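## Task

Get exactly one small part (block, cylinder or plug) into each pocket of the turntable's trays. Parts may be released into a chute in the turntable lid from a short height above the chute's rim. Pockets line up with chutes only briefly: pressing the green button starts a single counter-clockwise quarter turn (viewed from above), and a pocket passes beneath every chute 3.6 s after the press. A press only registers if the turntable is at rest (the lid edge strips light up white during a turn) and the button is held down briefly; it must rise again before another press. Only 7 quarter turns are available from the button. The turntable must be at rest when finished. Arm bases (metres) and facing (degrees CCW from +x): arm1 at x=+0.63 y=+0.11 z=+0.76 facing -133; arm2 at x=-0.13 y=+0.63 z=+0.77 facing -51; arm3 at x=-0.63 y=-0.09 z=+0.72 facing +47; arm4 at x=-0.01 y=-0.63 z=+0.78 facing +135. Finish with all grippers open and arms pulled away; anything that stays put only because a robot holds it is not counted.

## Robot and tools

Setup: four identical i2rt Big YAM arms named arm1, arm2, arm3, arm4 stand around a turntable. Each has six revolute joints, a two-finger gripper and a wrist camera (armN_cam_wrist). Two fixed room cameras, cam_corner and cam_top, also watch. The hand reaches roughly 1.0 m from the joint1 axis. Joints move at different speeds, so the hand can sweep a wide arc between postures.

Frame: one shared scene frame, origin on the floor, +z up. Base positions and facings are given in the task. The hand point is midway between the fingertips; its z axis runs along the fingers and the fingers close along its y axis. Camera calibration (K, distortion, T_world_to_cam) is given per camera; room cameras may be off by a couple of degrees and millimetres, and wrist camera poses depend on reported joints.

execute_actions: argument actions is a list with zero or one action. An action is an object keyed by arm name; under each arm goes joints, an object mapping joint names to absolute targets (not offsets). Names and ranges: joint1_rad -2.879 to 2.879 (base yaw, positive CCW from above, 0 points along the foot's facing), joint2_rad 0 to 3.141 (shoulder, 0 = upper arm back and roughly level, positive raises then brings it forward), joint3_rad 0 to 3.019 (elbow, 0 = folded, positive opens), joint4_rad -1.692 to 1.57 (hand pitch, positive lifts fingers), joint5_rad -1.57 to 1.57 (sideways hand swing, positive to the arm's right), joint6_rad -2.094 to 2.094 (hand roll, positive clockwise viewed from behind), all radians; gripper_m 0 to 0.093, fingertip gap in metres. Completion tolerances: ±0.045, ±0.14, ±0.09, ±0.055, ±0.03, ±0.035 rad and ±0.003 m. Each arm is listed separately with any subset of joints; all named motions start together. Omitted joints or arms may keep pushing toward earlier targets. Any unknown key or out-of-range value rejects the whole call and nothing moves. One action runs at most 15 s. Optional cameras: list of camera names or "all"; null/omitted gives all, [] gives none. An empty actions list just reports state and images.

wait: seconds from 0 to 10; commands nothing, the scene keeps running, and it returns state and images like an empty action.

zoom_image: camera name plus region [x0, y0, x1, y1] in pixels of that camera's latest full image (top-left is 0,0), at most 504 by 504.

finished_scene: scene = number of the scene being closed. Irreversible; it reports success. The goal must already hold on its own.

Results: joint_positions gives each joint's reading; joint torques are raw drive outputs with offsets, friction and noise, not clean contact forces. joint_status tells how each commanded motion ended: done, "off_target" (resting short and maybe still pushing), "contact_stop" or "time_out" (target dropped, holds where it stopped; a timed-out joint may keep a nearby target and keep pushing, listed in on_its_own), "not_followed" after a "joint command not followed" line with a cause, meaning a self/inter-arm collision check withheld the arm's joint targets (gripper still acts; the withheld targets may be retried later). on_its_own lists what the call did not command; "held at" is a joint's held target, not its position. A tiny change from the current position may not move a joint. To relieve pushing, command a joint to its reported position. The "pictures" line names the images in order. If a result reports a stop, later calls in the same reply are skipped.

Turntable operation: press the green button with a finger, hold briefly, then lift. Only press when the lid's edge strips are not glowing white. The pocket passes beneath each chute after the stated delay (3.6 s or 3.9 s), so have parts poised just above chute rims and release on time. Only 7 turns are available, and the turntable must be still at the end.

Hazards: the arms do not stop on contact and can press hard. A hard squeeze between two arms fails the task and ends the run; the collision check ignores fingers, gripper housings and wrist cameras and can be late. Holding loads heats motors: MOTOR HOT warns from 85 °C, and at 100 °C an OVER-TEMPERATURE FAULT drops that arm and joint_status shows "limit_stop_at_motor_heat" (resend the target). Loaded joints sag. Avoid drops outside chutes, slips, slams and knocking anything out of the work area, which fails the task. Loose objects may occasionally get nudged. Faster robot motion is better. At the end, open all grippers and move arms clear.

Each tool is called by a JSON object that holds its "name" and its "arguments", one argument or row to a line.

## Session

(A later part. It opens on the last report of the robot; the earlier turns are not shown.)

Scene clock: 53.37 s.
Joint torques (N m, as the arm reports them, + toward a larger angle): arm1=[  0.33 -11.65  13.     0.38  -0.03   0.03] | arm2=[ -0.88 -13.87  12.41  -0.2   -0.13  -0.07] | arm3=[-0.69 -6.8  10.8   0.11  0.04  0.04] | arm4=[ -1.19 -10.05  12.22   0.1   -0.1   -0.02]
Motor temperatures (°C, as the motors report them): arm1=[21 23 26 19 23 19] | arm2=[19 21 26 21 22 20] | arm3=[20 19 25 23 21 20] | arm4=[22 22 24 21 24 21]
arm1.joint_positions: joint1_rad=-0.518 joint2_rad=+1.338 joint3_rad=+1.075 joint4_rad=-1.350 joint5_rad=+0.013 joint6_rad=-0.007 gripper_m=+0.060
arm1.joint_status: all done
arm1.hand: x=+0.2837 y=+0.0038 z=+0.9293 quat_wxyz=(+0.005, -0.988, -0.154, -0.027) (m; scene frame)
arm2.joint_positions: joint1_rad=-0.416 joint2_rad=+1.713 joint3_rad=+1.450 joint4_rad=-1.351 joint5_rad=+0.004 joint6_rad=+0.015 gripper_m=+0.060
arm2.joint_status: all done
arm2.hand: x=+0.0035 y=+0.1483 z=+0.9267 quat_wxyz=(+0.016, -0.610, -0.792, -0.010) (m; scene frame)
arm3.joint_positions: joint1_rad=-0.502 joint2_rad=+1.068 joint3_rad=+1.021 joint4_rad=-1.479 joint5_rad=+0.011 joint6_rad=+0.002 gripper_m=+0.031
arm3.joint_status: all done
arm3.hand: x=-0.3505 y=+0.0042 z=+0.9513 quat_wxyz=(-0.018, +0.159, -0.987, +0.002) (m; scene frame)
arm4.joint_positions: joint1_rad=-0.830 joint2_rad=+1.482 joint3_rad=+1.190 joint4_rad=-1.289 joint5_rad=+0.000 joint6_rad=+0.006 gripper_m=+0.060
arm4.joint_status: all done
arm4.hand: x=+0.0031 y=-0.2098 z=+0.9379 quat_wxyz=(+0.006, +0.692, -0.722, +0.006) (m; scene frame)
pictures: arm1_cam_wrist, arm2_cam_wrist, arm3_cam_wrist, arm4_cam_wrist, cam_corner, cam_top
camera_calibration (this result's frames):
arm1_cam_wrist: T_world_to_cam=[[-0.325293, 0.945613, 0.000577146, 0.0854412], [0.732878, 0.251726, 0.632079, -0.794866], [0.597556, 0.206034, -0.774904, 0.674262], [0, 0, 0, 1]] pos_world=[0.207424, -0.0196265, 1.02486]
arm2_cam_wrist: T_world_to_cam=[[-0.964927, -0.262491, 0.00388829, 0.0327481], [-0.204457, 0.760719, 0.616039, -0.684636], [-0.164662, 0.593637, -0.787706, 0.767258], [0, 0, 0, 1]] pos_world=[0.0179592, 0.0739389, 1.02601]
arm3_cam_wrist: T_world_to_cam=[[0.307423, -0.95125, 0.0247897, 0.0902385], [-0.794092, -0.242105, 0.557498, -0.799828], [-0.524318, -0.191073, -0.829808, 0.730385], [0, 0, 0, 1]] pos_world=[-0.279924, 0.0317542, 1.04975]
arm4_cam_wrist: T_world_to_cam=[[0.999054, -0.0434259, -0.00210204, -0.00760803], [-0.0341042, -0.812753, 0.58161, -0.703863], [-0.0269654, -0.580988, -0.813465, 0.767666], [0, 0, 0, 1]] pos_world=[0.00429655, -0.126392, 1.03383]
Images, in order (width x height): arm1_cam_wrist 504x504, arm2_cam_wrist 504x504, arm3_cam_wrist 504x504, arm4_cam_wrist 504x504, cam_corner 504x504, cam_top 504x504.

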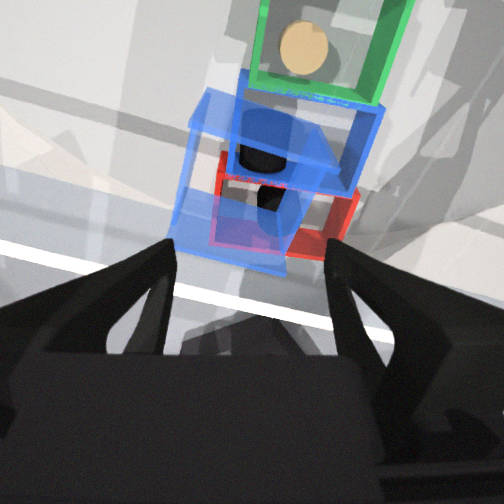

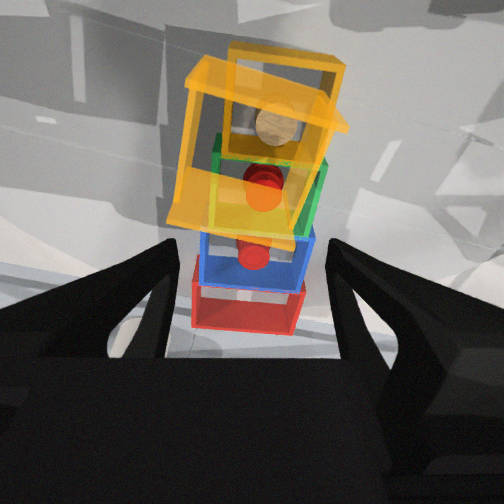

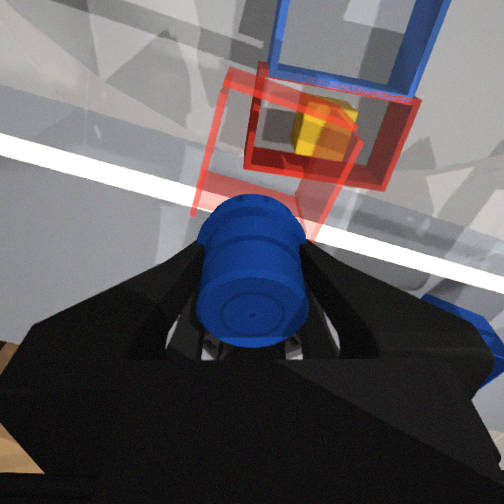

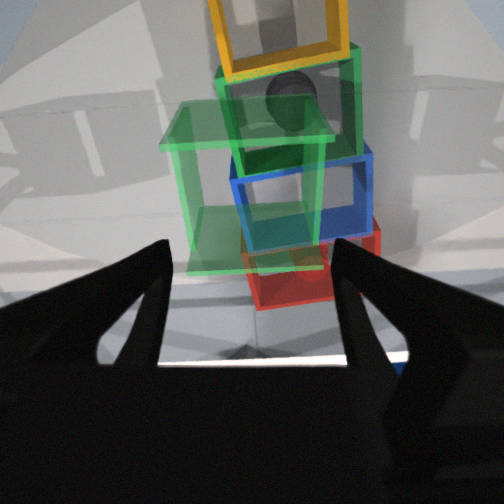

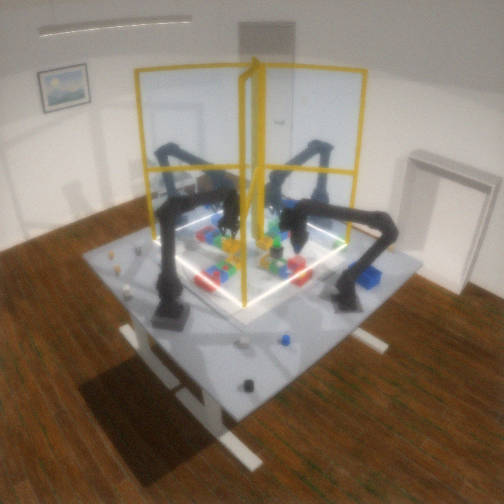

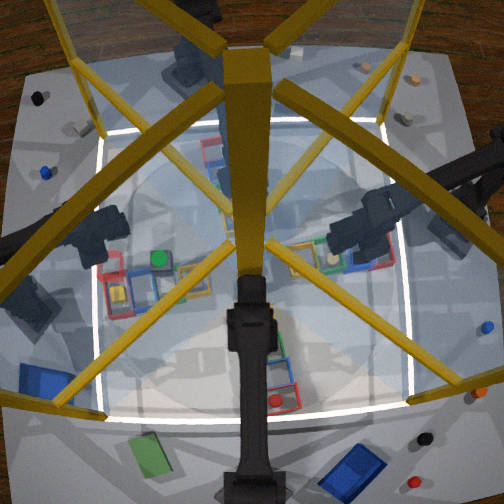

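{"name": "execute_actions", "arguments": {
  "actions": [
    {"arm1":{"joints":{"joint2_rad":1,"joint3_rad":1,"gripper_m":0.09}},"arm2":{"joints":{"joint2_rad":1,"joint3_rad":1,"gripper_m":0.09}},"arm4":{"joints":{"joint2_rad":1,"joint3_rad":1}},"arm3":{"joints":{"joint1_rad":-0.64,"joint2_rad":1.42,"joint3_rad":1.38,"joint4_rad":-1.45}}}
  ],
  "cameras": []
}}

{"name": "execute_actions", "arguments": {
  "actions": [
    {"arm1":{"joints":{"joint1_rad":0.93}},"arm2":{"joints":{"joint1_rad":0.915}}}
  ],
  "cameras": []
}}

{"name": "execute_actions", "arguments": {
  "actions": [
    {"arm1":{"joints":{"joint2_rad":1.36,"joint3_rad":0.72,"joint4_rad":-0.9}},"arm2":{"joints":{"joint2_rad":1.893,"joint3_rad":1.39,"joint4_rad":-1.03}}}
  ],
  "cameras": ["arm1_cam_wrist","arm2_cam_wrist","cam_top"]
}}

Scene clock: 56.63 s.
Joint torques (N m, as the arm reports them, + toward a larger angle): arm1=[ 0.53 -3.63 11.63  0.69 -0.04  0.02] | arm2=[-0.8  -2.31  9.17  0.44 -0.13 -0.07] | arm3=[ -0.23 -14.38  15.23   0.86   0.03   0.05] | arm4=[-1.23 -2.71 11.04  0.7  -0.1  -0.03]
Motor temperatures (°C, as the motors report them): arm1=[21 23 26 19 23 19] | arm2=[19 21 25 21 22 20] | arm3=[20 19 25 23 21 20] | arm4=[22 22 24 21 24 21]
arm1.joint_positions: joint1_rad=-0.518 joint2_rad=+0.993 joint3_rad=+0.988 joint4_rad=-1.346 joint5_rad=+0.013 joint6_rad=-0.007 gripper_m=+0.090
arm1.joint_status: all done
arm1.hand: x=+0.3317 y=+0.0195 z=+1.0035 quat_wxyz=(-0.014, -0.983, -0.152, +0.102) (m; scene frame)
arm2.joint_positions: joint1_rad=-0.416 joint2_rad=+0.993 joint3_rad=+1.002 joint4_rad=-1.355 joint5_rad=+0.004 joint6_rad=+0.015 gripper_m=+0.090
arm2.joint_status: all done
arm2.hand: x=-0.0485 y=+0.3341 z=+1.0234 quat_wxyz=(-0.092, -0.606, -0.787, +0.070) (m; scene frame)
arm3.joint_positions: joint1_rad=-0.639 joint2_rad=+1.414 joint3_rad=+1.331 joint4_rad=-1.459 joint5_rad=+0.011 joint6_rad=+0.002 gripper_m=+0.031
arm3.joint_status: all done
arm3.hand: x=-0.2169 y=-0.0115 z=+0.9563 quat_wxyz=(-0.010, +0.091, -0.996, +0.005) (m; scene frame)
arm4.joint_positions: joint1_rad=-0.830 joint2_rad=+0.986 joint3_rad=+1.002 joint4_rad=-1.288 joint5_rad=+0.000 joint6_rad=+0.006 gripper_m=+0.060
arm4.joint_status: all done
arm4.hand: x=-0.0003 y=-0.3048 z=+1.0357 quat_wxyz=(-0.104, +0.685, -0.714, -0.101) (m; scene frame)
pictures: none
No camera images: the call's "cameras" was empty. Leave "cameras" out to get every camera's image.

Scene clock: 58.33 s.
Joint torques (N m, as the arm reports them, + toward a larger angle): arm1=[ 0.91 -4.14 11.5   0.71 -0.05  0.04] | arm2=[ 0.61 -2.68  9.11  0.43 -0.09 -0.07] | arm3=[ -0.08 -14.21  15.3    0.85   0.03   0.05] | arm4=[-1.39 -2.09 11.18  0.59 -0.1  -0.05]
Motor temperatures (°C, as the motors report them): arm1=[21 23 26 19 23 19] | arm2=[19 21 25 21 22 20] | arm3=[20 19 26 23 21 20] | arm4=[22 21 24 21 24 21]
arm1.joint_positions: joint1_rad=+0.930 joint2_rad=+0.997 joint3_rad=+0.988 joint4_rad=-1.346 joint5_rad=+0.013 joint6_rad=-0.007 gripper_m=+0.090
arm1.joint_status: all done
arm1.hand: x=+0.6784 y=-0.1950 z=+1.0091 quat_wxyz=(-0.087, -0.636, -0.764, +0.071) (m; scene frame)
arm2.joint_positions: joint1_rad=+0.908 joint2_rad=+0.996 joint3_rad=+1.002 joint4_rad=-1.355 joint5_rad=+0.003 joint6_rad=+0.015 gripper_m=+0.090
arm2.joint_status: all done
arm2.hand: x=+0.1783 y=+0.6386 z=+1.0213 quat_wxyz=(-0.112, +0.006, -0.994, +0.002) (m; scene frame)
arm3.joint_positions: joint1_rad=-0.639 joint2_rad=+1.414 joint3_rad=+1.331 joint4_rad=-1.459 joint5_rad=+0.011 joint6_rad=+0.002 gripper_m=+0.031
arm3.joint_status: not commanded
arm3.hand: x=-0.2169 y=-0.0115 z=+0.9563 quat_wxyz=(-0.010, +0.091, -0.996, +0.005) (m; scene frame)
arm4.joint_positions: joint1_rad=-0.830 joint2_rad=+0.986 joint3_rad=+1.002 joint4_rad=-1.288 joint5_rad=+0.000 joint6_rad=+0.006 gripper_m=+0.060
arm4.joint_status: not commanded
arm4.hand: x=-0.0003 y=-0.3048 z=+1.0357 quat_wxyz=(-0.104, +0.685, -0.714, -0.101) (m; scene frame)
pictures: none
No camera images: the call's "cameras" was empty. Leave "cameras" out to get every camera's image.

Scene clock: 60.00 s.
Joint torques (N m, as the arm reports them, + toward a larger angle): arm1=[ 1.32 -9.65  9.78  0.59 -0.06  0.  ] | arm2=[  0.47 -15.87   9.22   0.25  -0.09  -0.07] | arm3=[ -0.21 -14.12  15.28   0.88   0.03   0.04] | arm4=[-1.23 -2.29 11.21  0.61 -0.1   0.  ]
Motor temperatures (°C, as the motors report them): arm1=[21 23 26 19 23 19] | arm2=[19 21 25 21 22 20] | arm3=[20 19 26 23 21 20] | arm4=[22 21 24 21 24 21]
arm1.joint_positions: joint1_rad=+0.930 joint2_rad=+1.376 joint3_rad=+0.702 joint4_rad=-0.914 joint5_rad=+0.013 joint6_rad=-0.007 gripper_m=+0.090
arm1.joint_status: all done
arm1.hand: x=+0.6820 y=-0.1974 z=+0.7978 quat_wxyz=(+0.003, -0.638, -0.770, -0.004) (m; scene frame)
arm2.joint_positions: joint1_rad=+0.908 joint2_rad=+1.904 joint3_rad=+1.374 joint4_rad=-1.031 joint5_rad=+0.003 joint6_rad=+0.015 gripper_m=+0.090
arm2.joint_status: all done
arm2.hand: x=+0.4117 y=+0.6434 z=+0.8009 quat_wxyz=(-0.006, +0.006, -1.000, +0.005) (m; scene frame)
arm3.joint_positions: joint1_rad=-0.639 joint2_rad=+1.414 joint3_rad=+1.331 joint4_rad=-1.459 joint5_rad=+0.011 joint6_rad=+0.002 gripper_m=+0.031
arm3.joint_status: not commanded
arm3.hand: x=-0.2169 y=-0.0115 z=+0.9563 quat_wxyz=(-0.010, +0.091, -0.996, +0.005) (m; scene frame)
arm4.joint_positions: joint1_rad=-0.830 joint2_rad=+0.986 joint3_rad=+1.002 joint4_rad=-1.288 joint5_rad=+0.000 joint6_rad=+0.006 gripper_m=+0.060
arm4.joint_status: not commanded
arm4.hand: x=-0.0003 y=-0.3048 z=+1.0357 quat_wxyz=(-0.104, +0.685, -0.714, -0.101) (m; scene frame)
pictures: arm1_cam_wrist, arm2_cam_wrist, cam_top
camera_calibration (this result's frames):
arm1_cam_wrist: T_world_to_cam=[[-0.978477, -0.206337, -0.00292505, 0.626168], [-0.167522, 0.785975, 0.595129, -0.204088], [-0.120498, 0.58281, -0.803625, 0.962762], [0, 0, 0, 1]] pos_world=[0.694513, -0.271498, 0.89699]
arm2_cam_wrist: T_world_to_cam=[[0.019064, -0.99977, 0.00983716, 0.621515], [-0.816653, -0.00989447, 0.577044, -0.121249], [-0.576814, -0.0190343, -0.816654, 1.02852], [0, 0, 0, 1]] pos_world=[0.482397, 0.63975, 0.903797]
Images, in order (width x height): arm1_cam_wrist 504x504, arm2_cam_wrist 504x504, cam_top 504x504.

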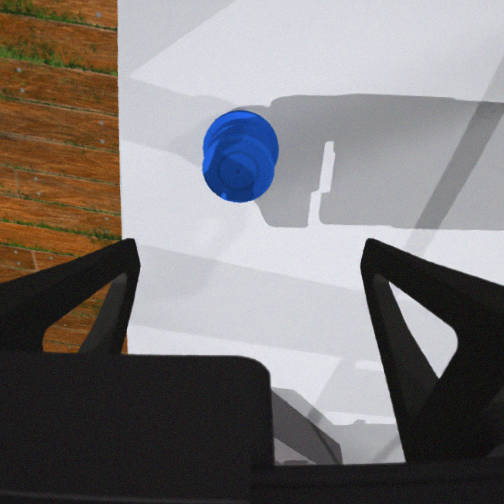

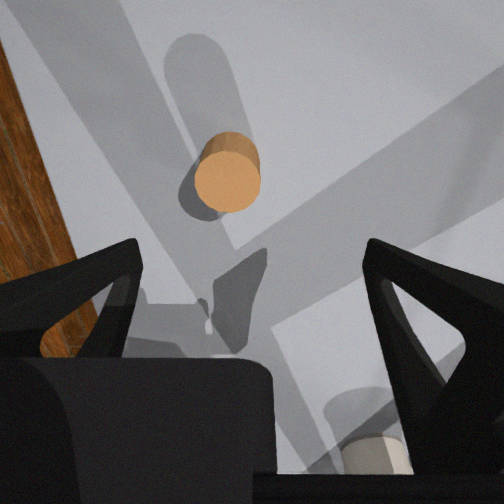

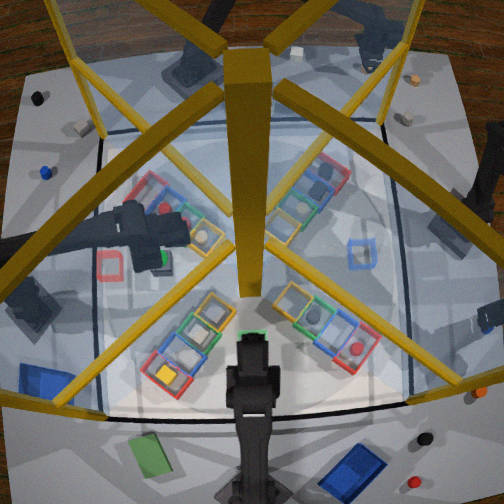

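{"name": "execute_actions", "arguments": {
  "actions": [
    {"arm1":{"joints":{"joint1_rad":0.945,"joint2_rad":1.53,"joint3_rad":0.69,"joint4_rad":-0.69}},"arm2":{"joints":{"joint1_rad":0.94,"joint2_rad":1.99,"joint3_rad":1.335,"joint4_rad":-0.895}}}
  ],
  "cameras": ["arm1_cam_wrist","arm2_cam_wrist"]
}}

{"name": "execute_actions", "arguments": {
  "actions": [
    {"arm1":{"joints":{"gripper_m":0}},"arm2":{"joints":{"gripper_m":0}}}
  ],
  "cameras": []
}}

{"name": "execute_actions", "arguments": {
  "actions": [
    {"arm1":{"joints":{"joint2_rad":1,"joint3_rad":1,"joint4_rad":-1.34}},"arm2":{"joints":{"joint2_rad":1,"joint3_rad":1,"joint4_rad":-1.36}}}
  ],
  "cameras": []
}}

{"name": "execute_actions", "arguments": {
  "actions": [
    {"arm1":{"joints":{"joint1_rad":-0.52}},"arm2":{"joints":{"joint1_rad":-0.425}}}
  ],
  "cameras": []
}}

{"name": "execute_actions", "arguments": {
  "actions": [
    {"arm1":{"joints":{"joint2_rad":1.318,"joint3_rad":1.11}},"arm2":{"joints":{"joint2_rad":1.7,"joint3_rad":1.5}},"arm3":{"joints":{"joint4_rad":-1.42}}}
  ],
  "cameras": ["arm1_cam_wrist","arm2_cam_wrist","arm3_cam_wrist"]
}}

Scene clock: 63.17 s.
Joint torques (N m, as the arm reports them, + toward a larger angle): arm1=[  1.96 -10.85   7.33   0.62  -0.06   0.04] | arm2=[  0.47 -15.64   7.74   0.61  -0.09  -0.08] | arm3=[ -0.11 -14.11  15.3    0.89   0.03   0.04] | arm4=[-1.02 -2.45 11.17  0.53 -0.09 -0.06]
Motor temperatures (°C, as the motors report them): arm1=[21 23 26 19 23 19] | arm2=[19 21 25 21 22 20] | arm3=[20 19 26 23 21 20] | arm4=[22 21 24 21 24 21]
arm1.joint_positions: joint1_rad=+0.938 joint2_rad=+1.539 joint3_rad=+0.686 joint4_rad=-0.704 joint5_rad=+0.013 joint6_rad=-0.007 gripper_m=+0.090
arm1.joint_status: all done
arm1.hand: x=+0.6894 y=-0.2196 z=+0.7446 quat_wxyz=(-0.009, -0.636, -0.772, +0.006) (m; scene frame)
arm2.joint_positions: joint1_rad=+0.931 joint2_rad=+1.995 joint3_rad=+1.328 joint4_rad=-0.905 joint5_rad=+0.003 joint6_rad=+0.015 gripper_m=+0.090
arm2.joint_status: all done
arm2.hand: x=+0.4091 y=+0.6551 z=+0.7392 quat_wxyz=(+0.000, +0.017, -1.000, +0.005) (m; scene frame)
arm3.joint_positions: joint1_rad=-0.639 joint2_rad=+1.414 joint3_rad=+1.331 joint4_rad=-1.459 joint5_rad=+0.011 joint6_rad=+0.002 gripper_m=+0.031
arm3.joint_status: not commanded
arm3.hand: x=-0.2169 y=-0.0115 z=+0.9563 quat_wxyz=(-0.010, +0.091, -0.996, +0.005) (m; scene frame)
arm4.joint_positions: joint1_rad=-0.830 joint2_rad=+0.986 joint3_rad=+1.002 joint4_rad=-1.288 joint5_rad=+0.000 joint6_rad=+0.006 gripper_m=+0.060
arm4.joint_status: not commanded
arm4.hand: x=-0.0003 y=-0.3048 z=+1.0357 quat_wxyz=(-0.104, +0.685, -0.714, -0.101) (m; scene frame)
pictures: arm1_cam_wrist, arm2_cam_wrist
camera_calibration (this result's frames):
arm1_cam_wrist: T_world_to_cam=[[-0.976957, -0.213429, -0.00198832, 0.625363], [-0.176433, 0.802298, 0.570254, -0.125418], [-0.120113, 0.557464, -0.821466, 0.941323], [0, 0, 0, 1]] pos_world=[0.70189, -0.290661, 0.846028]
arm2_cam_wrist: T_world_to_cam=[[0.041601, -0.999085, 0.00997182, 0.624095], [-0.80972, -0.0278656, 0.586155, -0.0854693], [-0.58534, -0.032459, -0.810138, 0.984343], [0, 0, 0, 1]] pos_world=[0.481007, 0.653093, 0.841328]
Images, in order (width x height): arm1_cam_wrist 504x504, arm2_cam_wrist 504x504.

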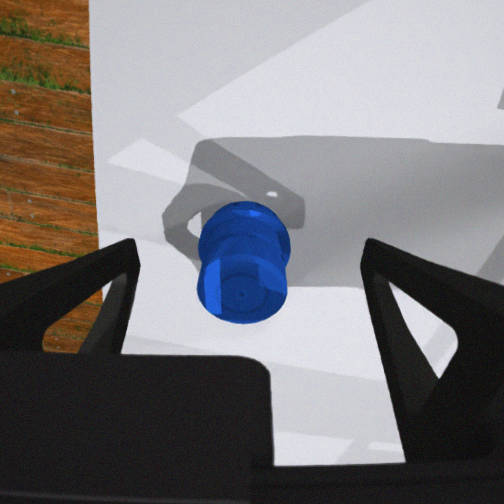

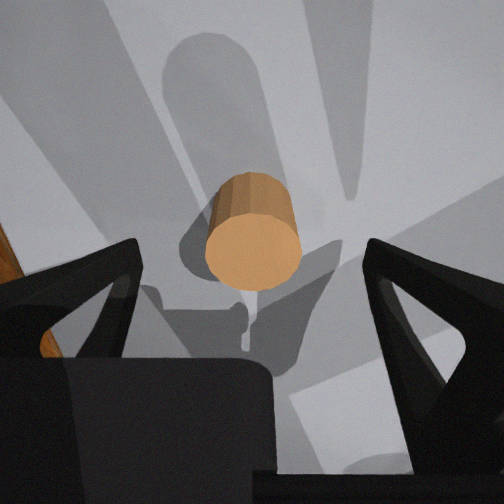

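Scene clock: 63.87 s.
Joint torques (N m, as the arm reports them, + toward a larger angle): arm1=[  1.75 -10.67   7.41   0.62  -0.06   0.03] | arm2=[  0.67 -15.69   7.67   0.59  -0.1   -0.07] | arm3=[ -0.16 -14.16  15.27   0.88   0.03   0.05] | arm4=[-0.94 -2.48 11.11  0.63 -0.1  -0.06]
Motor temperatures (°C, as the motors report them): arm1=[21 23 26 19 23 19] | arm2=[19 21 25 21 22 20] | arm3=[20 19 26 23 21 20] | arm4=[22 21 24 21 24 21]
arm1.joint_positions: joint1_rad=+0.938 joint2_rad=+1.539 joint3_rad=+0.686 joint4_rad=-0.704 joint5_rad=+0.013 joint6_rad=-0.007 gripper_m=+0.028
arm1.joint_status: gripper_m off_target (ended at +0.028, target +0.000)
arm1.hand: x=+0.6894 y=-0.2196 z=+0.7446 quat_wxyz=(-0.009, -0.636, -0.772, +0.006) (m; scene frame)
arm2.joint_positions: joint1_rad=+0.931 joint2_rad=+1.995 joint3_rad=+1.328 joint4_rad=-0.905 joint5_rad=+0.003 joint6_rad=+0.015 gripper_m=+0.030
arm2.joint_status: gripper_m off_target (ended at +0.030, target +0.000)
arm2.hand: x=+0.4091 y=+0.6551 z=+0.7392 quat_wxyz=(+0.000, +0.017, -1.000, +0.005) (m; scene frame)
arm3.joint_positions: joint1_rad=-0.639 joint2_rad=+1.414 joint3_rad=+1.331 joint4_rad=-1.459 joint5_rad=+0.011 joint6_rad=+0.002 gripper_m=+0.031
arm3.joint_status: not commanded
arm3.hand: x=-0.2169 y=-0.0115 z=+0.9563 quat_wxyz=(-0.010, +0.091, -0.996, +0.005) (m; scene frame)
arm4.joint_positions: joint1_rad=-0.830 joint2_rad=+0.986 joint3_rad=+1.002 joint4_rad=-1.288 joint5_rad=+0.000 joint6_rad=+0.006 gripper_m=+0.060
arm4.joint_status: not commanded
arm4.hand: x=-0.0003 y=-0.3048 z=+1.0357 quat_wxyz=(-0.104, +0.685, -0.714, -0.101) (m; scene frame)
pictures: none
No camera images: the call's "cameras" was empty. Leave "cameras" out to get every camera's image.

Scene clock: 65.43 s.
Joint torques (N m, as the arm reports them, + toward a larger angle): arm1=[ 1.83 -3.44 12.2   0.16 -0.06  0.  ] | arm2=[ 0.68 -2.67  9.45  0.29 -0.09 -0.08] | arm3=[ -0.16 -14.03  15.3    0.88   0.03   0.05] | arm4=[-1.36 -2.63 11.09  0.67 -0.12 -0.04]
Motor temperatures (°C, as the motors report them): arm1=[21 23 26 19 23 19] | arm2=[19 21 25 21 22 20] | arm3=[20 19 27 23 21 20] | arm4=[22 21 24 21 24 21]
arm1.joint_positions: joint1_rad=+0.938 joint2_rad=+0.996 joint3_rad=+0.983 joint4_rad=-1.330 joint5_rad=+0.013 joint6_rad=-0.007 gripper_m=+0.028
arm1.joint_status: all done
arm1.hand: x=+0.6811 y=-0.1970 z=+1.0078 quat_wxyz=(-0.091, -0.632, -0.766, +0.075) (m; scene frame)
arm2.joint_positions: joint1_rad=+0.931 joint2_rad=+0.996 joint3_rad=+0.997 joint4_rad=-1.352 joint5_rad=+0.003 joint6_rad=+0.015 gripper_m=+0.030
arm2.joint_status: all done
arm2.hand: x=+0.1776 y=+0.6455 z=+1.0188 quat_wxyz=(-0.110, +0.017, -0.994, +0.001) (m; scene frame)
arm3.joint_positions: joint1_rad=-0.639 joint2_rad=+1.414 joint3_rad=+1.331 joint4_rad=-1.459 joint5_rad=+0.011 joint6_rad=+0.002 gripper_m=+0.031
arm3.joint_status: not commanded
arm3.hand: x=-0.2169 y=-0.0115 z=+0.9563 quat_wxyz=(-0.010, +0.091, -0.996, +0.005) (m; scene frame)
arm4.joint_positions: joint1_rad=-0.830 joint2_rad=+0.986 joint3_rad=+1.002 joint4_rad=-1.288 joint5_rad=+0.000 joint6_rad=+0.006 gripper_m=+0.060
arm4.joint_status: not commanded
arm4.hand: x=-0.0003 y=-0.3048 z=+1.0357 quat_wxyz=(-0.104, +0.685, -0.714, -0.101) (m; scene frame)
pictures: none
No camera images: the call's "cameras" was empty. Leave "cameras" out to get every camera's image.

Scene clock: 67.17 s.
Joint torques (N m, as the arm reports them, + toward a larger angle): arm1=[ 1.19 -4.46 12.13  0.14 -0.06  0.01] | arm2=[-0.35 -2.72  9.56  0.3  -0.13 -0.08] | arm3=[ -0.07 -14.21  15.29   0.88   0.03   0.05] | arm4=[-1.45 -2.06 11.11  0.55 -0.14 -0.04]
Motor temperatures (°C, as the motors report them): arm1=[21 23 26 19 23 19] | arm2=[19 21 25 21 22 20] | arm3=[20 19 27 23 21 20] | arm4=[22 21 24 21 24 21]
arm1.joint_positions: joint1_rad=-0.520 joint2_rad=+0.997 joint3_rad=+0.983 joint4_rad=-1.330 joint5_rad=+0.013 joint6_rad=-0.007 gripper_m=+0.028
arm1.joint_status: all done
arm1.hand: x=+0.3287 y=+0.0195 z=+1.0008 quat_wxyz=(-0.014, -0.983, -0.150, +0.105) (m; scene frame)
arm2.joint_positions: joint1_rad=-0.418 joint2_rad=+0.996 joint3_rad=+0.997 joint4_rad=-1.352 joint5_rad=+0.004 joint6_rad=+0.015 gripper_m=+0.030
arm2.joint_status: all done
arm2.hand: x=-0.0490 y=+0.3341 z=+1.0201 quat_wxyz=(-0.089, -0.607, -0.787, +0.069) (m; scene frame)
arm3.joint_positions: joint1_rad=-0.639 joint2_rad=+1.414 joint3_rad=+1.331 joint4_rad=-1.459 joint5_rad=+0.011 joint6_rad=+0.002 gripper_m=+0.031
arm3.joint_status: not commanded
arm3.hand: x=-0.2169 y=-0.0115 z=+0.9563 quat_wxyz=(-0.010, +0.091, -0.996, +0.005) (m; scene frame)
arm4.joint_positions: joint1_rad=-0.830 joint2_rad=+0.986 joint3_rad=+1.002 joint4_rad=-1.288 joint5_rad=+0.000 joint6_rad=+0.006 gripper_m=+0.060
arm4.joint_status: not commanded
arm4.hand: x=-0.0003 y=-0.3048 z=+1.0357 quat_wxyz=(-0.104, +0.685, -0.714, -0.101) (m; scene frame)
pictures: none
No camera images: the call's "cameras" was empty. Leave "cameras" out to get every camera's image.

Scene clock: 68.70 s.
Joint torques (N m, as the arm reports them, + toward a larger angle): arm1=[  1.21 -11.76  12.89  -0.04  -0.07   0.01] | arm2=[ -0.37 -14.11  12.32   0.12  -0.13  -0.07] | arm3=[ -0.08 -14.22  15.36   1.27   0.03   0.05] | arm4=[-0.94 -2.68 11.18  0.67 -0.11 -0.03]
Motor temperatures (°C, as the motors report them): arm1=[21 23 26 19 23 19] | arm2=[19 21 25 21 22 20] | arm3=[20 19 27 23 21 20] | arm4=[22 21 24 21 24 21]
arm1.joint_positions: joint1_rad=-0.520 joint2_rad=+1.337 joint3_rad=+1.074 joint4_rad=-1.336 joint5_rad=+0.013 joint6_rad=-0.007 gripper_m=+0.028
arm1.joint_status: all done
arm1.hand: x=+0.2805 y=+0.0039 z=+0.9292 quat_wxyz=(+0.005, -0.988, -0.153, -0.020) (m; scene frame)
arm2.joint_positions: joint1_rad=-0.418 joint2_rad=+1.713 joint3_rad=+1.449 joint4_rad=-1.360 joint5_rad=+0.004 joint6_rad=+0.015 gripper_m=+0.030
arm2.joint_status: all done
arm2.hand: x=+0.0022 y=+0.1503 z=+0.9267 quat_wxyz=(+0.019, -0.611, -0.792, -0.012) (m; scene frame)
arm3.joint_positions: joint1_rad=-0.639 joint2_rad=+1.414 joint3_rad=+1.331 joint4_rad=-1.438 joint5_rad=+0.011 joint6_rad=+0.002 gripper_m=+0.031
arm3.joint_status: all done
arm3.hand: x=-0.2117 y=-0.0105 z=+0.9564 quat_wxyz=(-0.021, +0.091, -0.996, +0.004) (m; scene frame)
arm4.joint_positions: joint1_rad=-0.830 joint2_rad=+0.986 joint3_rad=+1.002 joint4_rad=-1.288 joint5_rad=+0.000 joint6_rad=+0.006 gripper_m=+0.060
arm4.joint_status: not commanded
arm4.hand: x=-0.0003 y=-0.3048 z=+1.0357 quat_wxyz=(-0.104, +0.685, -0.714, -0.101) (m; scene frame)
pictures: arm1_cam_wrist, arm2_cam_wrist, arm3_cam_wrist
camera_calibration (this result's frames):
arm1_cam_wrist: T_world_to_cam=[[-0.322635, 0.946522, 0.00141666, 0.0827925], [0.742317, 0.2521, 0.620815, -0.784699], [0.587258, 0.201348, -0.783956, 0.687405], [0, 0, 0, 1]] pos_world=[0.205524, -0.0189501, 1.02593]
arm2_cam_wrist: T_world_to_cam=[[-0.965314, -0.26106, 0.00394223, 0.0317075], [-0.201789, 0.75556, 0.623226, -0.692294], [-0.165678, 0.600813, -0.782032, 0.759478], [0, 0, 0, 1]] pos_world=[0.0167392, 0.075043, 1.02527]
arm3_cam_wrist: T_world_to_cam=[[0.173793, -0.984436, 0.0261095, 0.00348496], [-0.82282, -0.130592, 0.553094, -0.696725], [-0.541076, -0.117607, -0.83271, 0.804554], [0, 0, 0, 1]] pos_world=[-0.13856, 0.0070655, 1.05522]
Images, in order (width x height): arm1_cam_wrist 504x504, arm2_cam_wrist 504x504, arm3_cam_wrist 504x504.

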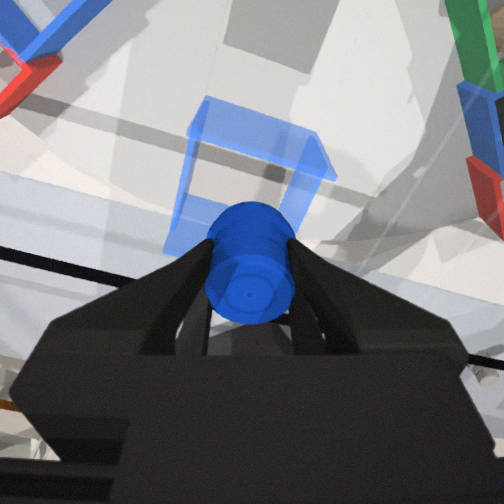

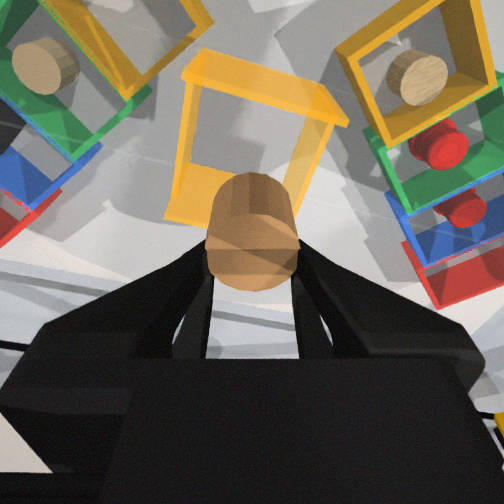

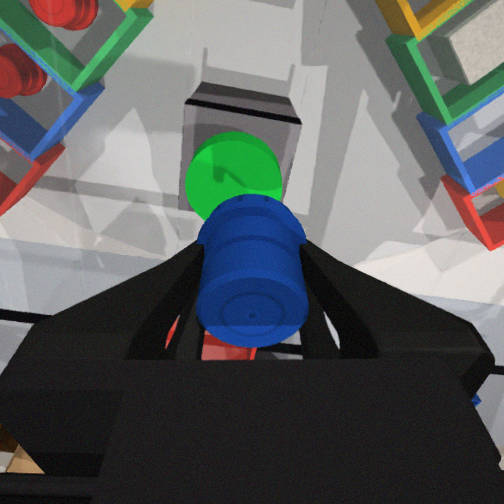

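Move takes ~1.1 s, so wait 1.8.

{"name": "execute_actions", "arguments": {
  "actions": [
    {"arm3":{"joints":{"joint2_rad":1.48,"joint3_rad":1.29,"joint4_rad":-1.38}}}
  ],
  "cameras": ["cam_top"]
}}

{"name": "execute_actions", "arguments": {
  "actions": [
    {"arm3":{"joints":{"joint1_rad":-0.555,"joint2_rad":1.135,"joint3_rad":1.02,"joint4_rad":-1.47}}}
  ],
  "cameras": ["arm3_cam_wrist"]
}}

{"name": "wait", "arguments": {
  "seconds": 1.8
}}

{"name": "execute_actions", "arguments": {
  "actions": [
    {"arm3":{"joints":{"gripper_m":0.06}},"arm1":{"joints":{"gripper_m":0.09}},"arm2":{"joints":{"gripper_m":0.09}}}
  ],
  "cameras": ["arm1_cam_wrist","arm2_cam_wrist","arm3_cam_wrist"]
}}

Scene clock: 70.63 s.
Joint torques (N m, as the arm reports them, + toward a larger angle): arm1=[  1.13 -11.57  13.09  -0.06  -0.07   0.01] | arm2=[ -0.33 -13.91  12.4    0.1   -0.13  -0.08] | arm3=[ -0.15 -13.61   9.79   1.03   0.09   0.05] | arm4=[-0.89 -2.33 11.16  0.55 -0.11 -0.06]
Motor temperatures (°C, as the motors report them): arm1=[21 23 26 19 23 19] | arm2=[19 21 25 21 22 20] | arm3=[20 19 27 23 21 20] | arm4=[22 21 24 21 24 21]
arm1.joint_positions: joint1_rad=-0.520 joint2_rad=+1.337 joint3_rad=+1.074 joint4_rad=-1.336 joint5_rad=+0.013 joint6_rad=-0.007 gripper_m=+0.028
arm1.joint_status: not commanded
arm1.hand: x=+0.2805 y=+0.0039 z=+0.9292 quat_wxyz=(+0.005, -0.988, -0.153, -0.020) (m; scene frame)
arm2.joint_positions: joint1_rad=-0.418 joint2_rad=+1.713 joint3_rad=+1.449 joint4_rad=-1.360 joint5_rad=+0.004 joint6_rad=+0.015 gripper_m=+0.030
arm2.joint_status: not commanded
arm2.hand: x=+0.0022 y=+0.1503 z=+0.9267 quat_wxyz=(+0.019, -0.611, -0.792, -0.012) (m; scene frame)
arm3.joint_positions: joint1_rad=-0.639 joint2_rad=+1.456 joint3_rad=+1.300 joint4_rad=-1.393 joint5_rad=+0.010 joint6_rad=+0.002 gripper_m=+0.031
arm3.joint_status: all done
arm3.hand: x=-0.2065 y=-0.0094 z=+0.9278 quat_wxyz=(-0.006, +0.091, -0.996, +0.004) (m; scene frame)
arm4.joint_positions: joint1_rad=-0.830 joint2_rad=+0.986 joint3_rad=+1.002 joint4_rad=-1.288 joint5_rad=+0.000 joint6_rad=+0.006 gripper_m=+0.060
arm4.joint_status: not commanded
arm4.hand: x=-0.0003 y=-0.3048 z=+1.0357 quat_wxyz=(-0.104, +0.685, -0.714, -0.101) (m; scene frame)
pictures: cam_top
Images, in order (width x height): cam_top 504x504.

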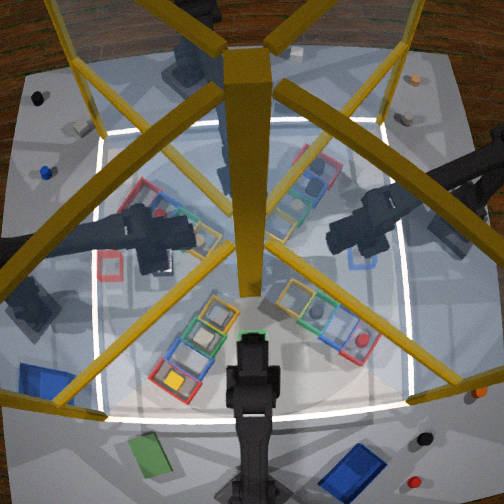

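Scene clock: 71.73 s.
Joint torques (N m, as the arm reports them, + toward a larger angle): arm1=[  1.04 -11.42  13.09  -0.03  -0.08   0.02] | arm2=[ -0.47 -13.95  12.39   0.12  -0.13  -0.08] | arm3=[-0.22 -8.34 10.61  0.07  0.    0.05] | arm4=[-0.82 -2.02 11.17  0.63 -0.1  -0.06]
Motor temperatures (°C, as the motors report them): arm1=[21 23 27 19 23 19] | arm2=[19 21 25 21 22 20] | arm3=[20 19 27 23 21 20] | arm4=[22 21 24 21 24 21]
arm1.joint_positions: joint1_rad=-0.520 joint2_rad=+1.337 joint3_rad=+1.074 joint4_rad=-1.336 joint5_rad=+0.013 joint6_rad=-0.007 gripper_m=+0.028
arm1.joint_status: not commanded
arm1.hand: x=+0.2805 y=+0.0039 z=+0.9292 quat_wxyz=(+0.005, -0.988, -0.153, -0.020) (m; scene frame)
arm2.joint_positions: joint1_rad=-0.418 joint2_rad=+1.713 joint3_rad=+1.449 joint4_rad=-1.360 joint5_rad=+0.004 joint6_rad=+0.015 gripper_m=+0.030
arm2.joint_status: not commanded
arm2.hand: x=+0.0022 y=+0.1503 z=+0.9267 quat_wxyz=(+0.019, -0.611, -0.792, -0.012) (m; scene frame)
arm3.joint_positions: joint1_rad=-0.553 joint2_rad=+1.125 joint3_rad=+1.022 joint4_rad=-1.459 joint5_rad=+0.012 joint6_rad=+0.002 gripper_m=+0.031
arm3.joint_status: all done
arm3.hand: x=-0.3364 y=-0.0076 z=+0.9360 quat_wxyz=(+0.000, +0.134, -0.991, +0.006) (m; scene frame)
arm4.joint_positions: joint1_rad=-0.830 joint2_rad=+0.986 joint3_rad=+1.002 joint4_rad=-1.288 joint5_rad=+0.000 joint6_rad=+0.006 gripper_m=+0.060
arm4.joint_status: not commanded
arm4.hand: x=-0.0003 y=-0.3048 z=+1.0357 quat_wxyz=(-0.104, +0.685, -0.714, -0.101) (m; scene frame)
pictures: arm3_cam_wrist
camera_calibration (this result's frames):
arm3_cam_wrist: T_world_to_cam=[[0.258958, -0.965517, 0.0267925, 0.0567229], [-0.785736, -0.194445, 0.587205, -0.807607], [-0.561747, -0.173114, -0.808995, 0.690811], [0, 0, 0, 1]] pos_world=[-0.261194, 0.01732, 1.03157]
Images, in order (width x height): arm3_cam_wrist 504x504.

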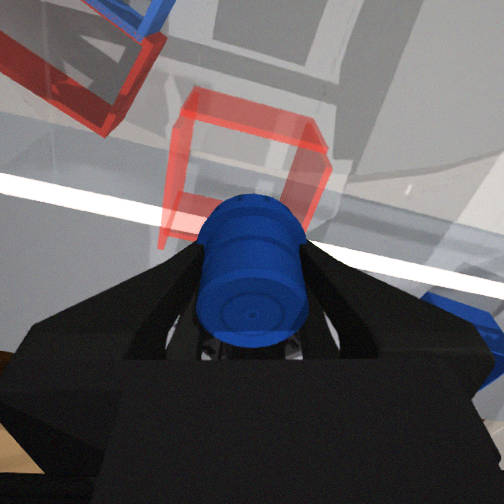

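Scene clock: 73.53 s.
Joint torques (N m, as the arm reports them, + toward a larger angle): arm1=[  1.04 -11.5   13.06  -0.1   -0.07   0.01] | arm2=[ -0.34 -13.9   12.41   0.08  -0.13  -0.08] | arm3=[-0.26 -8.14 10.58  0.07  0.    0.05] | arm4=[-1.42 -2.18 11.13  0.6  -0.09 -0.06]
Motor temperatures (°C, as the motors report them): arm1=[21 23 27 19 23 19] | arm2=[19 21 25 21 22 20] | arm3=[20 19 27 23 21 20] | arm4=[22 21 24 21 24 21]
arm1.joint_positions: joint1_rad=-0.520 joint2_rad=+1.337 joint3_rad=+1.074 joint4_rad=-1.336 joint5_rad=+0.013 joint6_rad=-0.007 gripper_m=+0.028
arm1.joint_status: not commanded
arm1.hand: x=+0.2805 y=+0.0039 z=+0.9292 quat_wxyz=(+0.005, -0.988, -0.153, -0.020) (m; scene frame)
arm2.joint_positions: joint1_rad=-0.418 joint2_rad=+1.713 joint3_rad=+1.449 joint4_rad=-1.360 joint5_rad=+0.004 joint6_rad=+0.015 gripper_m=+0.030
arm2.joint_status: not commanded
arm2.hand: x=+0.0022 y=+0.1503 z=+0.9267 quat_wxyz=(+0.019, -0.611, -0.792, -0.012) (m; scene frame)
arm3.joint_positions: joint1_rad=-0.553 joint2_rad=+1.125 joint3_rad=+1.022 joint4_rad=-1.459 joint5_rad=+0.012 joint6_rad=+0.002 gripper_m=+0.031
arm3.joint_status: all done
arm3.hand: x=-0.3364 y=-0.0076 z=+0.9360 quat_wxyz=(+0.000, +0.134, -0.991, +0.006) (m; scene frame)
arm4.joint_positions: joint1_rad=-0.830 joint2_rad=+0.986 joint3_rad=+1.002 joint4_rad=-1.288 joint5_rad=+0.000 joint6_rad=+0.006 gripper_m=+0.060
arm4.joint_status: not commanded
arm4.hand: x=-0.0003 y=-0.3048 z=+1.0357 quat_wxyz=(-0.104, +0.685, -0.714, -0.101) (m; scene frame)
wait: 1.80 s; at rest by 0.27 s
pictures: arm1_cam_wrist, arm2_cam_wrist, arm3_cam_wrist, arm4_cam_wrist, cam_corner, cam_top
camera_calibration (this result's frames):
arm1_cam_wrist: T_world_to_cam=[[-0.322635, 0.946522, 0.00141666, 0.0827925], [0.742317, 0.2521, 0.620815, -0.784699], [0.587258, 0.201348, -0.783956, 0.687405], [0, 0, 0, 1]] pos_world=[0.205524, -0.0189501, 1.02593]
arm2_cam_wrist: T_world_to_cam=[[-0.965314, -0.26106, 0.00394223, 0.0317075], [-0.201789, 0.75556, 0.623226, -0.692294], [-0.165678, 0.600813, -0.782032, 0.759478], [0, 0, 0, 1]] pos_world=[0.0167392, 0.075043, 1.02527]
arm3_cam_wrist: T_world_to_cam=[[0.258958, -0.965517, 0.0267925, 0.0567229], [-0.785736, -0.194445, 0.587205, -0.807607], [-0.561747, -0.173114, -0.808995, 0.690811], [0, 0, 0, 1]] pos_world=[-0.261194, 0.01732, 1.03157]
arm4_cam_wrist: T_world_to_cam=[[0.999092, -0.0423739, -0.00435281, -0.00547283], [-0.0389918, -0.950893, 0.307055, -0.595716], [-0.0171502, -0.306607, -0.951682, 1.01869], [0, 0, 0, 1]] pos_world=[-0.000289467, -0.254356, 1.15236]
Images, in order (width x height): arm1_cam_wrist 504x504, arm2_cam_wrist 504x504, arm3_cam_wrist 504x504, arm4_cam_wrist 504x504, cam_corner 504x504, cam_top 504x504.

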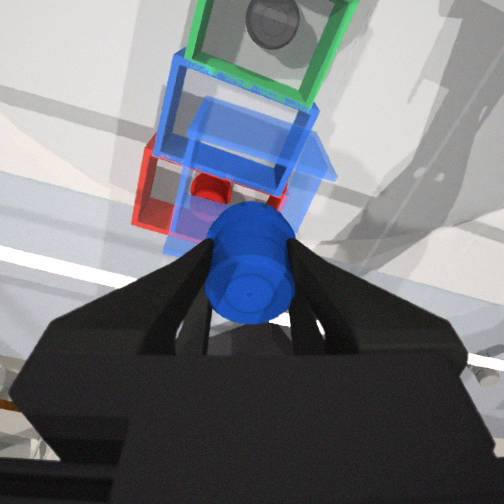

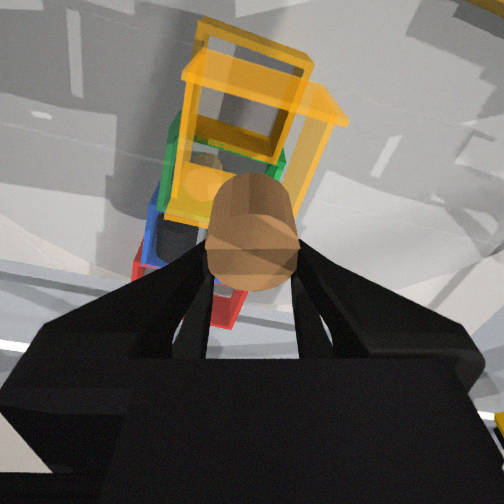

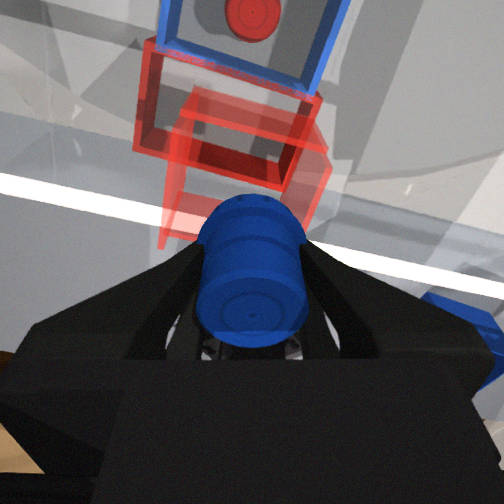

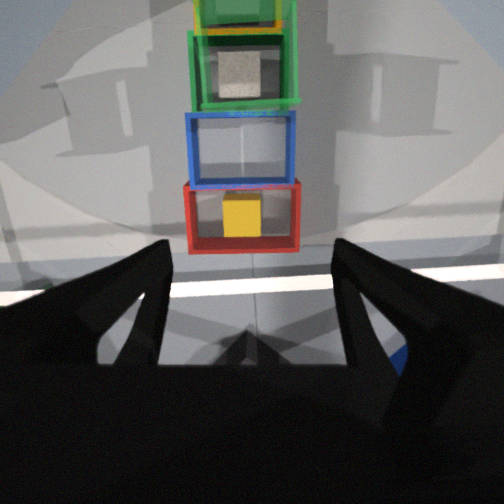

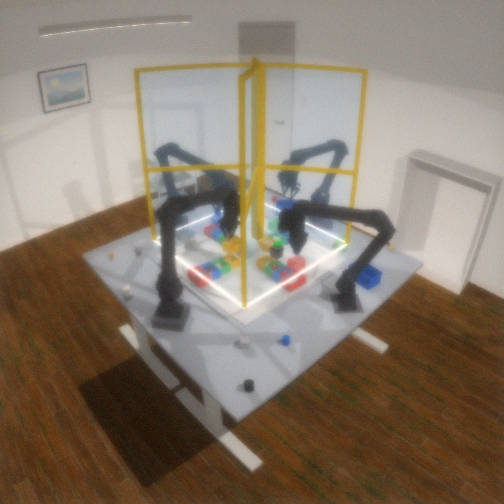

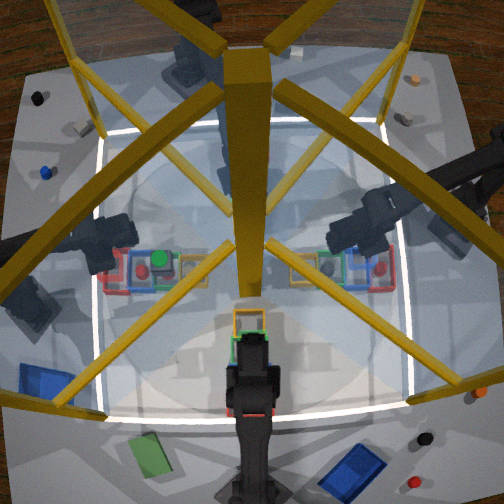

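Scene clock: 74.23 s.
Joint torques (N m, as the arm reports them, + toward a larger angle): arm1=[  0.88 -11.55  13.12   0.01  -0.07   0.02] | arm2=[ -0.41 -14.02  12.41   0.1   -0.14  -0.07] | arm3=[-0.21 -8.13 10.54  0.05  0.    0.05] | arm4=[-0.81 -2.65 11.1   0.69 -0.13 -0.05]
Motor temperatures (°C, as the motors report them): arm1=[21 23 27 19 23 19] | arm2=[19 21 25 21 22 20] | arm3=[20 19 27 23 21 20] | arm4=[22 21 24 21 24 21]
arm1.joint_positions: joint1_rad=-0.520 joint2_rad=+1.337 joint3_rad=+1.074 joint4_rad=-1.336 joint5_rad=+0.013 joint6_rad=-0.007 gripper_m=+0.090
arm1.joint_status: all done
arm1.hand: x=+0.2805 y=+0.0039 z=+0.9292 quat_wxyz=(+0.005, -0.988, -0.153, -0.020) (m; scene frame)
arm2.joint_positions: joint1_rad=-0.418 joint2_rad=+1.713 joint3_rad=+1.449 joint4_rad=-1.360 joint5_rad=+0.004 joint6_rad=+0.015 gripper_m=+0.090
arm2.joint_status: all done
arm2.hand: x=+0.0022 y=+0.1503 z=+0.9267 quat_wxyz=(+0.019, -0.611, -0.792, -0.012) (m; scene frame)
arm3.joint_positions: joint1_rad=-0.553 joint2_rad=+1.125 joint3_rad=+1.022 joint4_rad=-1.459 joint5_rad=+0.012 joint6_rad=+0.002 gripper_m=+0.060
arm3.joint_status: all done
arm3.hand: x=-0.3364 y=-0.0076 z=+0.9360 quat_wxyz=(+0.000, +0.134, -0.991, +0.006) (m; scene frame)
arm4.joint_positions: joint1_rad=-0.830 joint2_rad=+0.986 joint3_rad=+1.002 joint4_rad=-1.288 joint5_rad=+0.000 joint6_rad=+0.006 gripper_m=+0.060
arm4.joint_status: not commanded
arm4.hand: x=-0.0003 y=-0.3048 z=+1.0357 quat_wxyz=(-0.104, +0.685, -0.714, -0.101) (m; scene frame)
pictures: arm1_cam_wrist, arm2_cam_wrist, arm3_cam_wrist
camera_calibration (this result's frames):
arm1_cam_wrist: T_world_to_cam=[[-0.322635, 0.946522, 0.00141666, 0.0827925], [0.742317, 0.2521, 0.620815, -0.784699], [0.587258, 0.201348, -0.783956, 0.687405], [0, 0, 0, 1]] pos_world=[0.205524, -0.0189501, 1.02593]
arm2_cam_wrist: T_world_to_cam=[[-0.965314, -0.26106, 0.00394223, 0.0317075], [-0.201789, 0.75556, 0.623226, -0.692294], [-0.165678, 0.600813, -0.782032, 0.759478], [0, 0, 0, 1]] pos_world=[0.0167392, 0.075043, 1.02527]
arm3_cam_wrist: T_world_to_cam=[[0.258958, -0.965517, 0.0267925, 0.0567229], [-0.785736, -0.194445, 0.587205, -0.807607], [-0.561747, -0.173114, -0.808995, 0.690811], [0, 0, 0, 1]] pos_world=[-0.261194, 0.01732, 1.03157]
Images, in order (width x height): arm1_cam_wrist 504x504, arm2_cam_wrist 504x504, arm3_cam_wrist 504x504.

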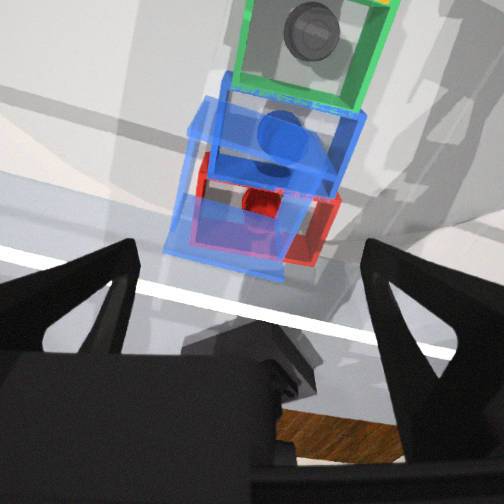

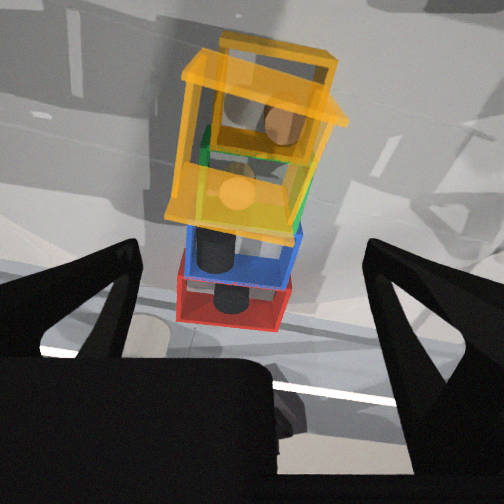

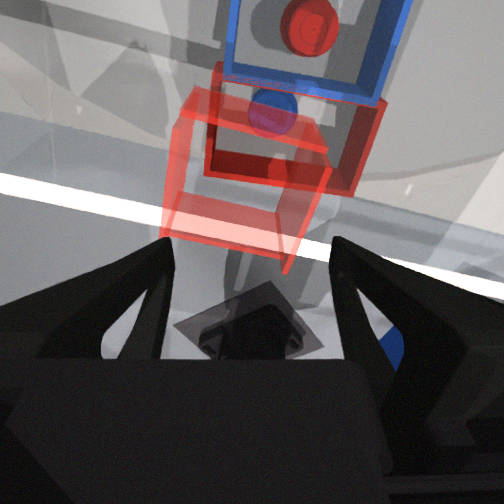

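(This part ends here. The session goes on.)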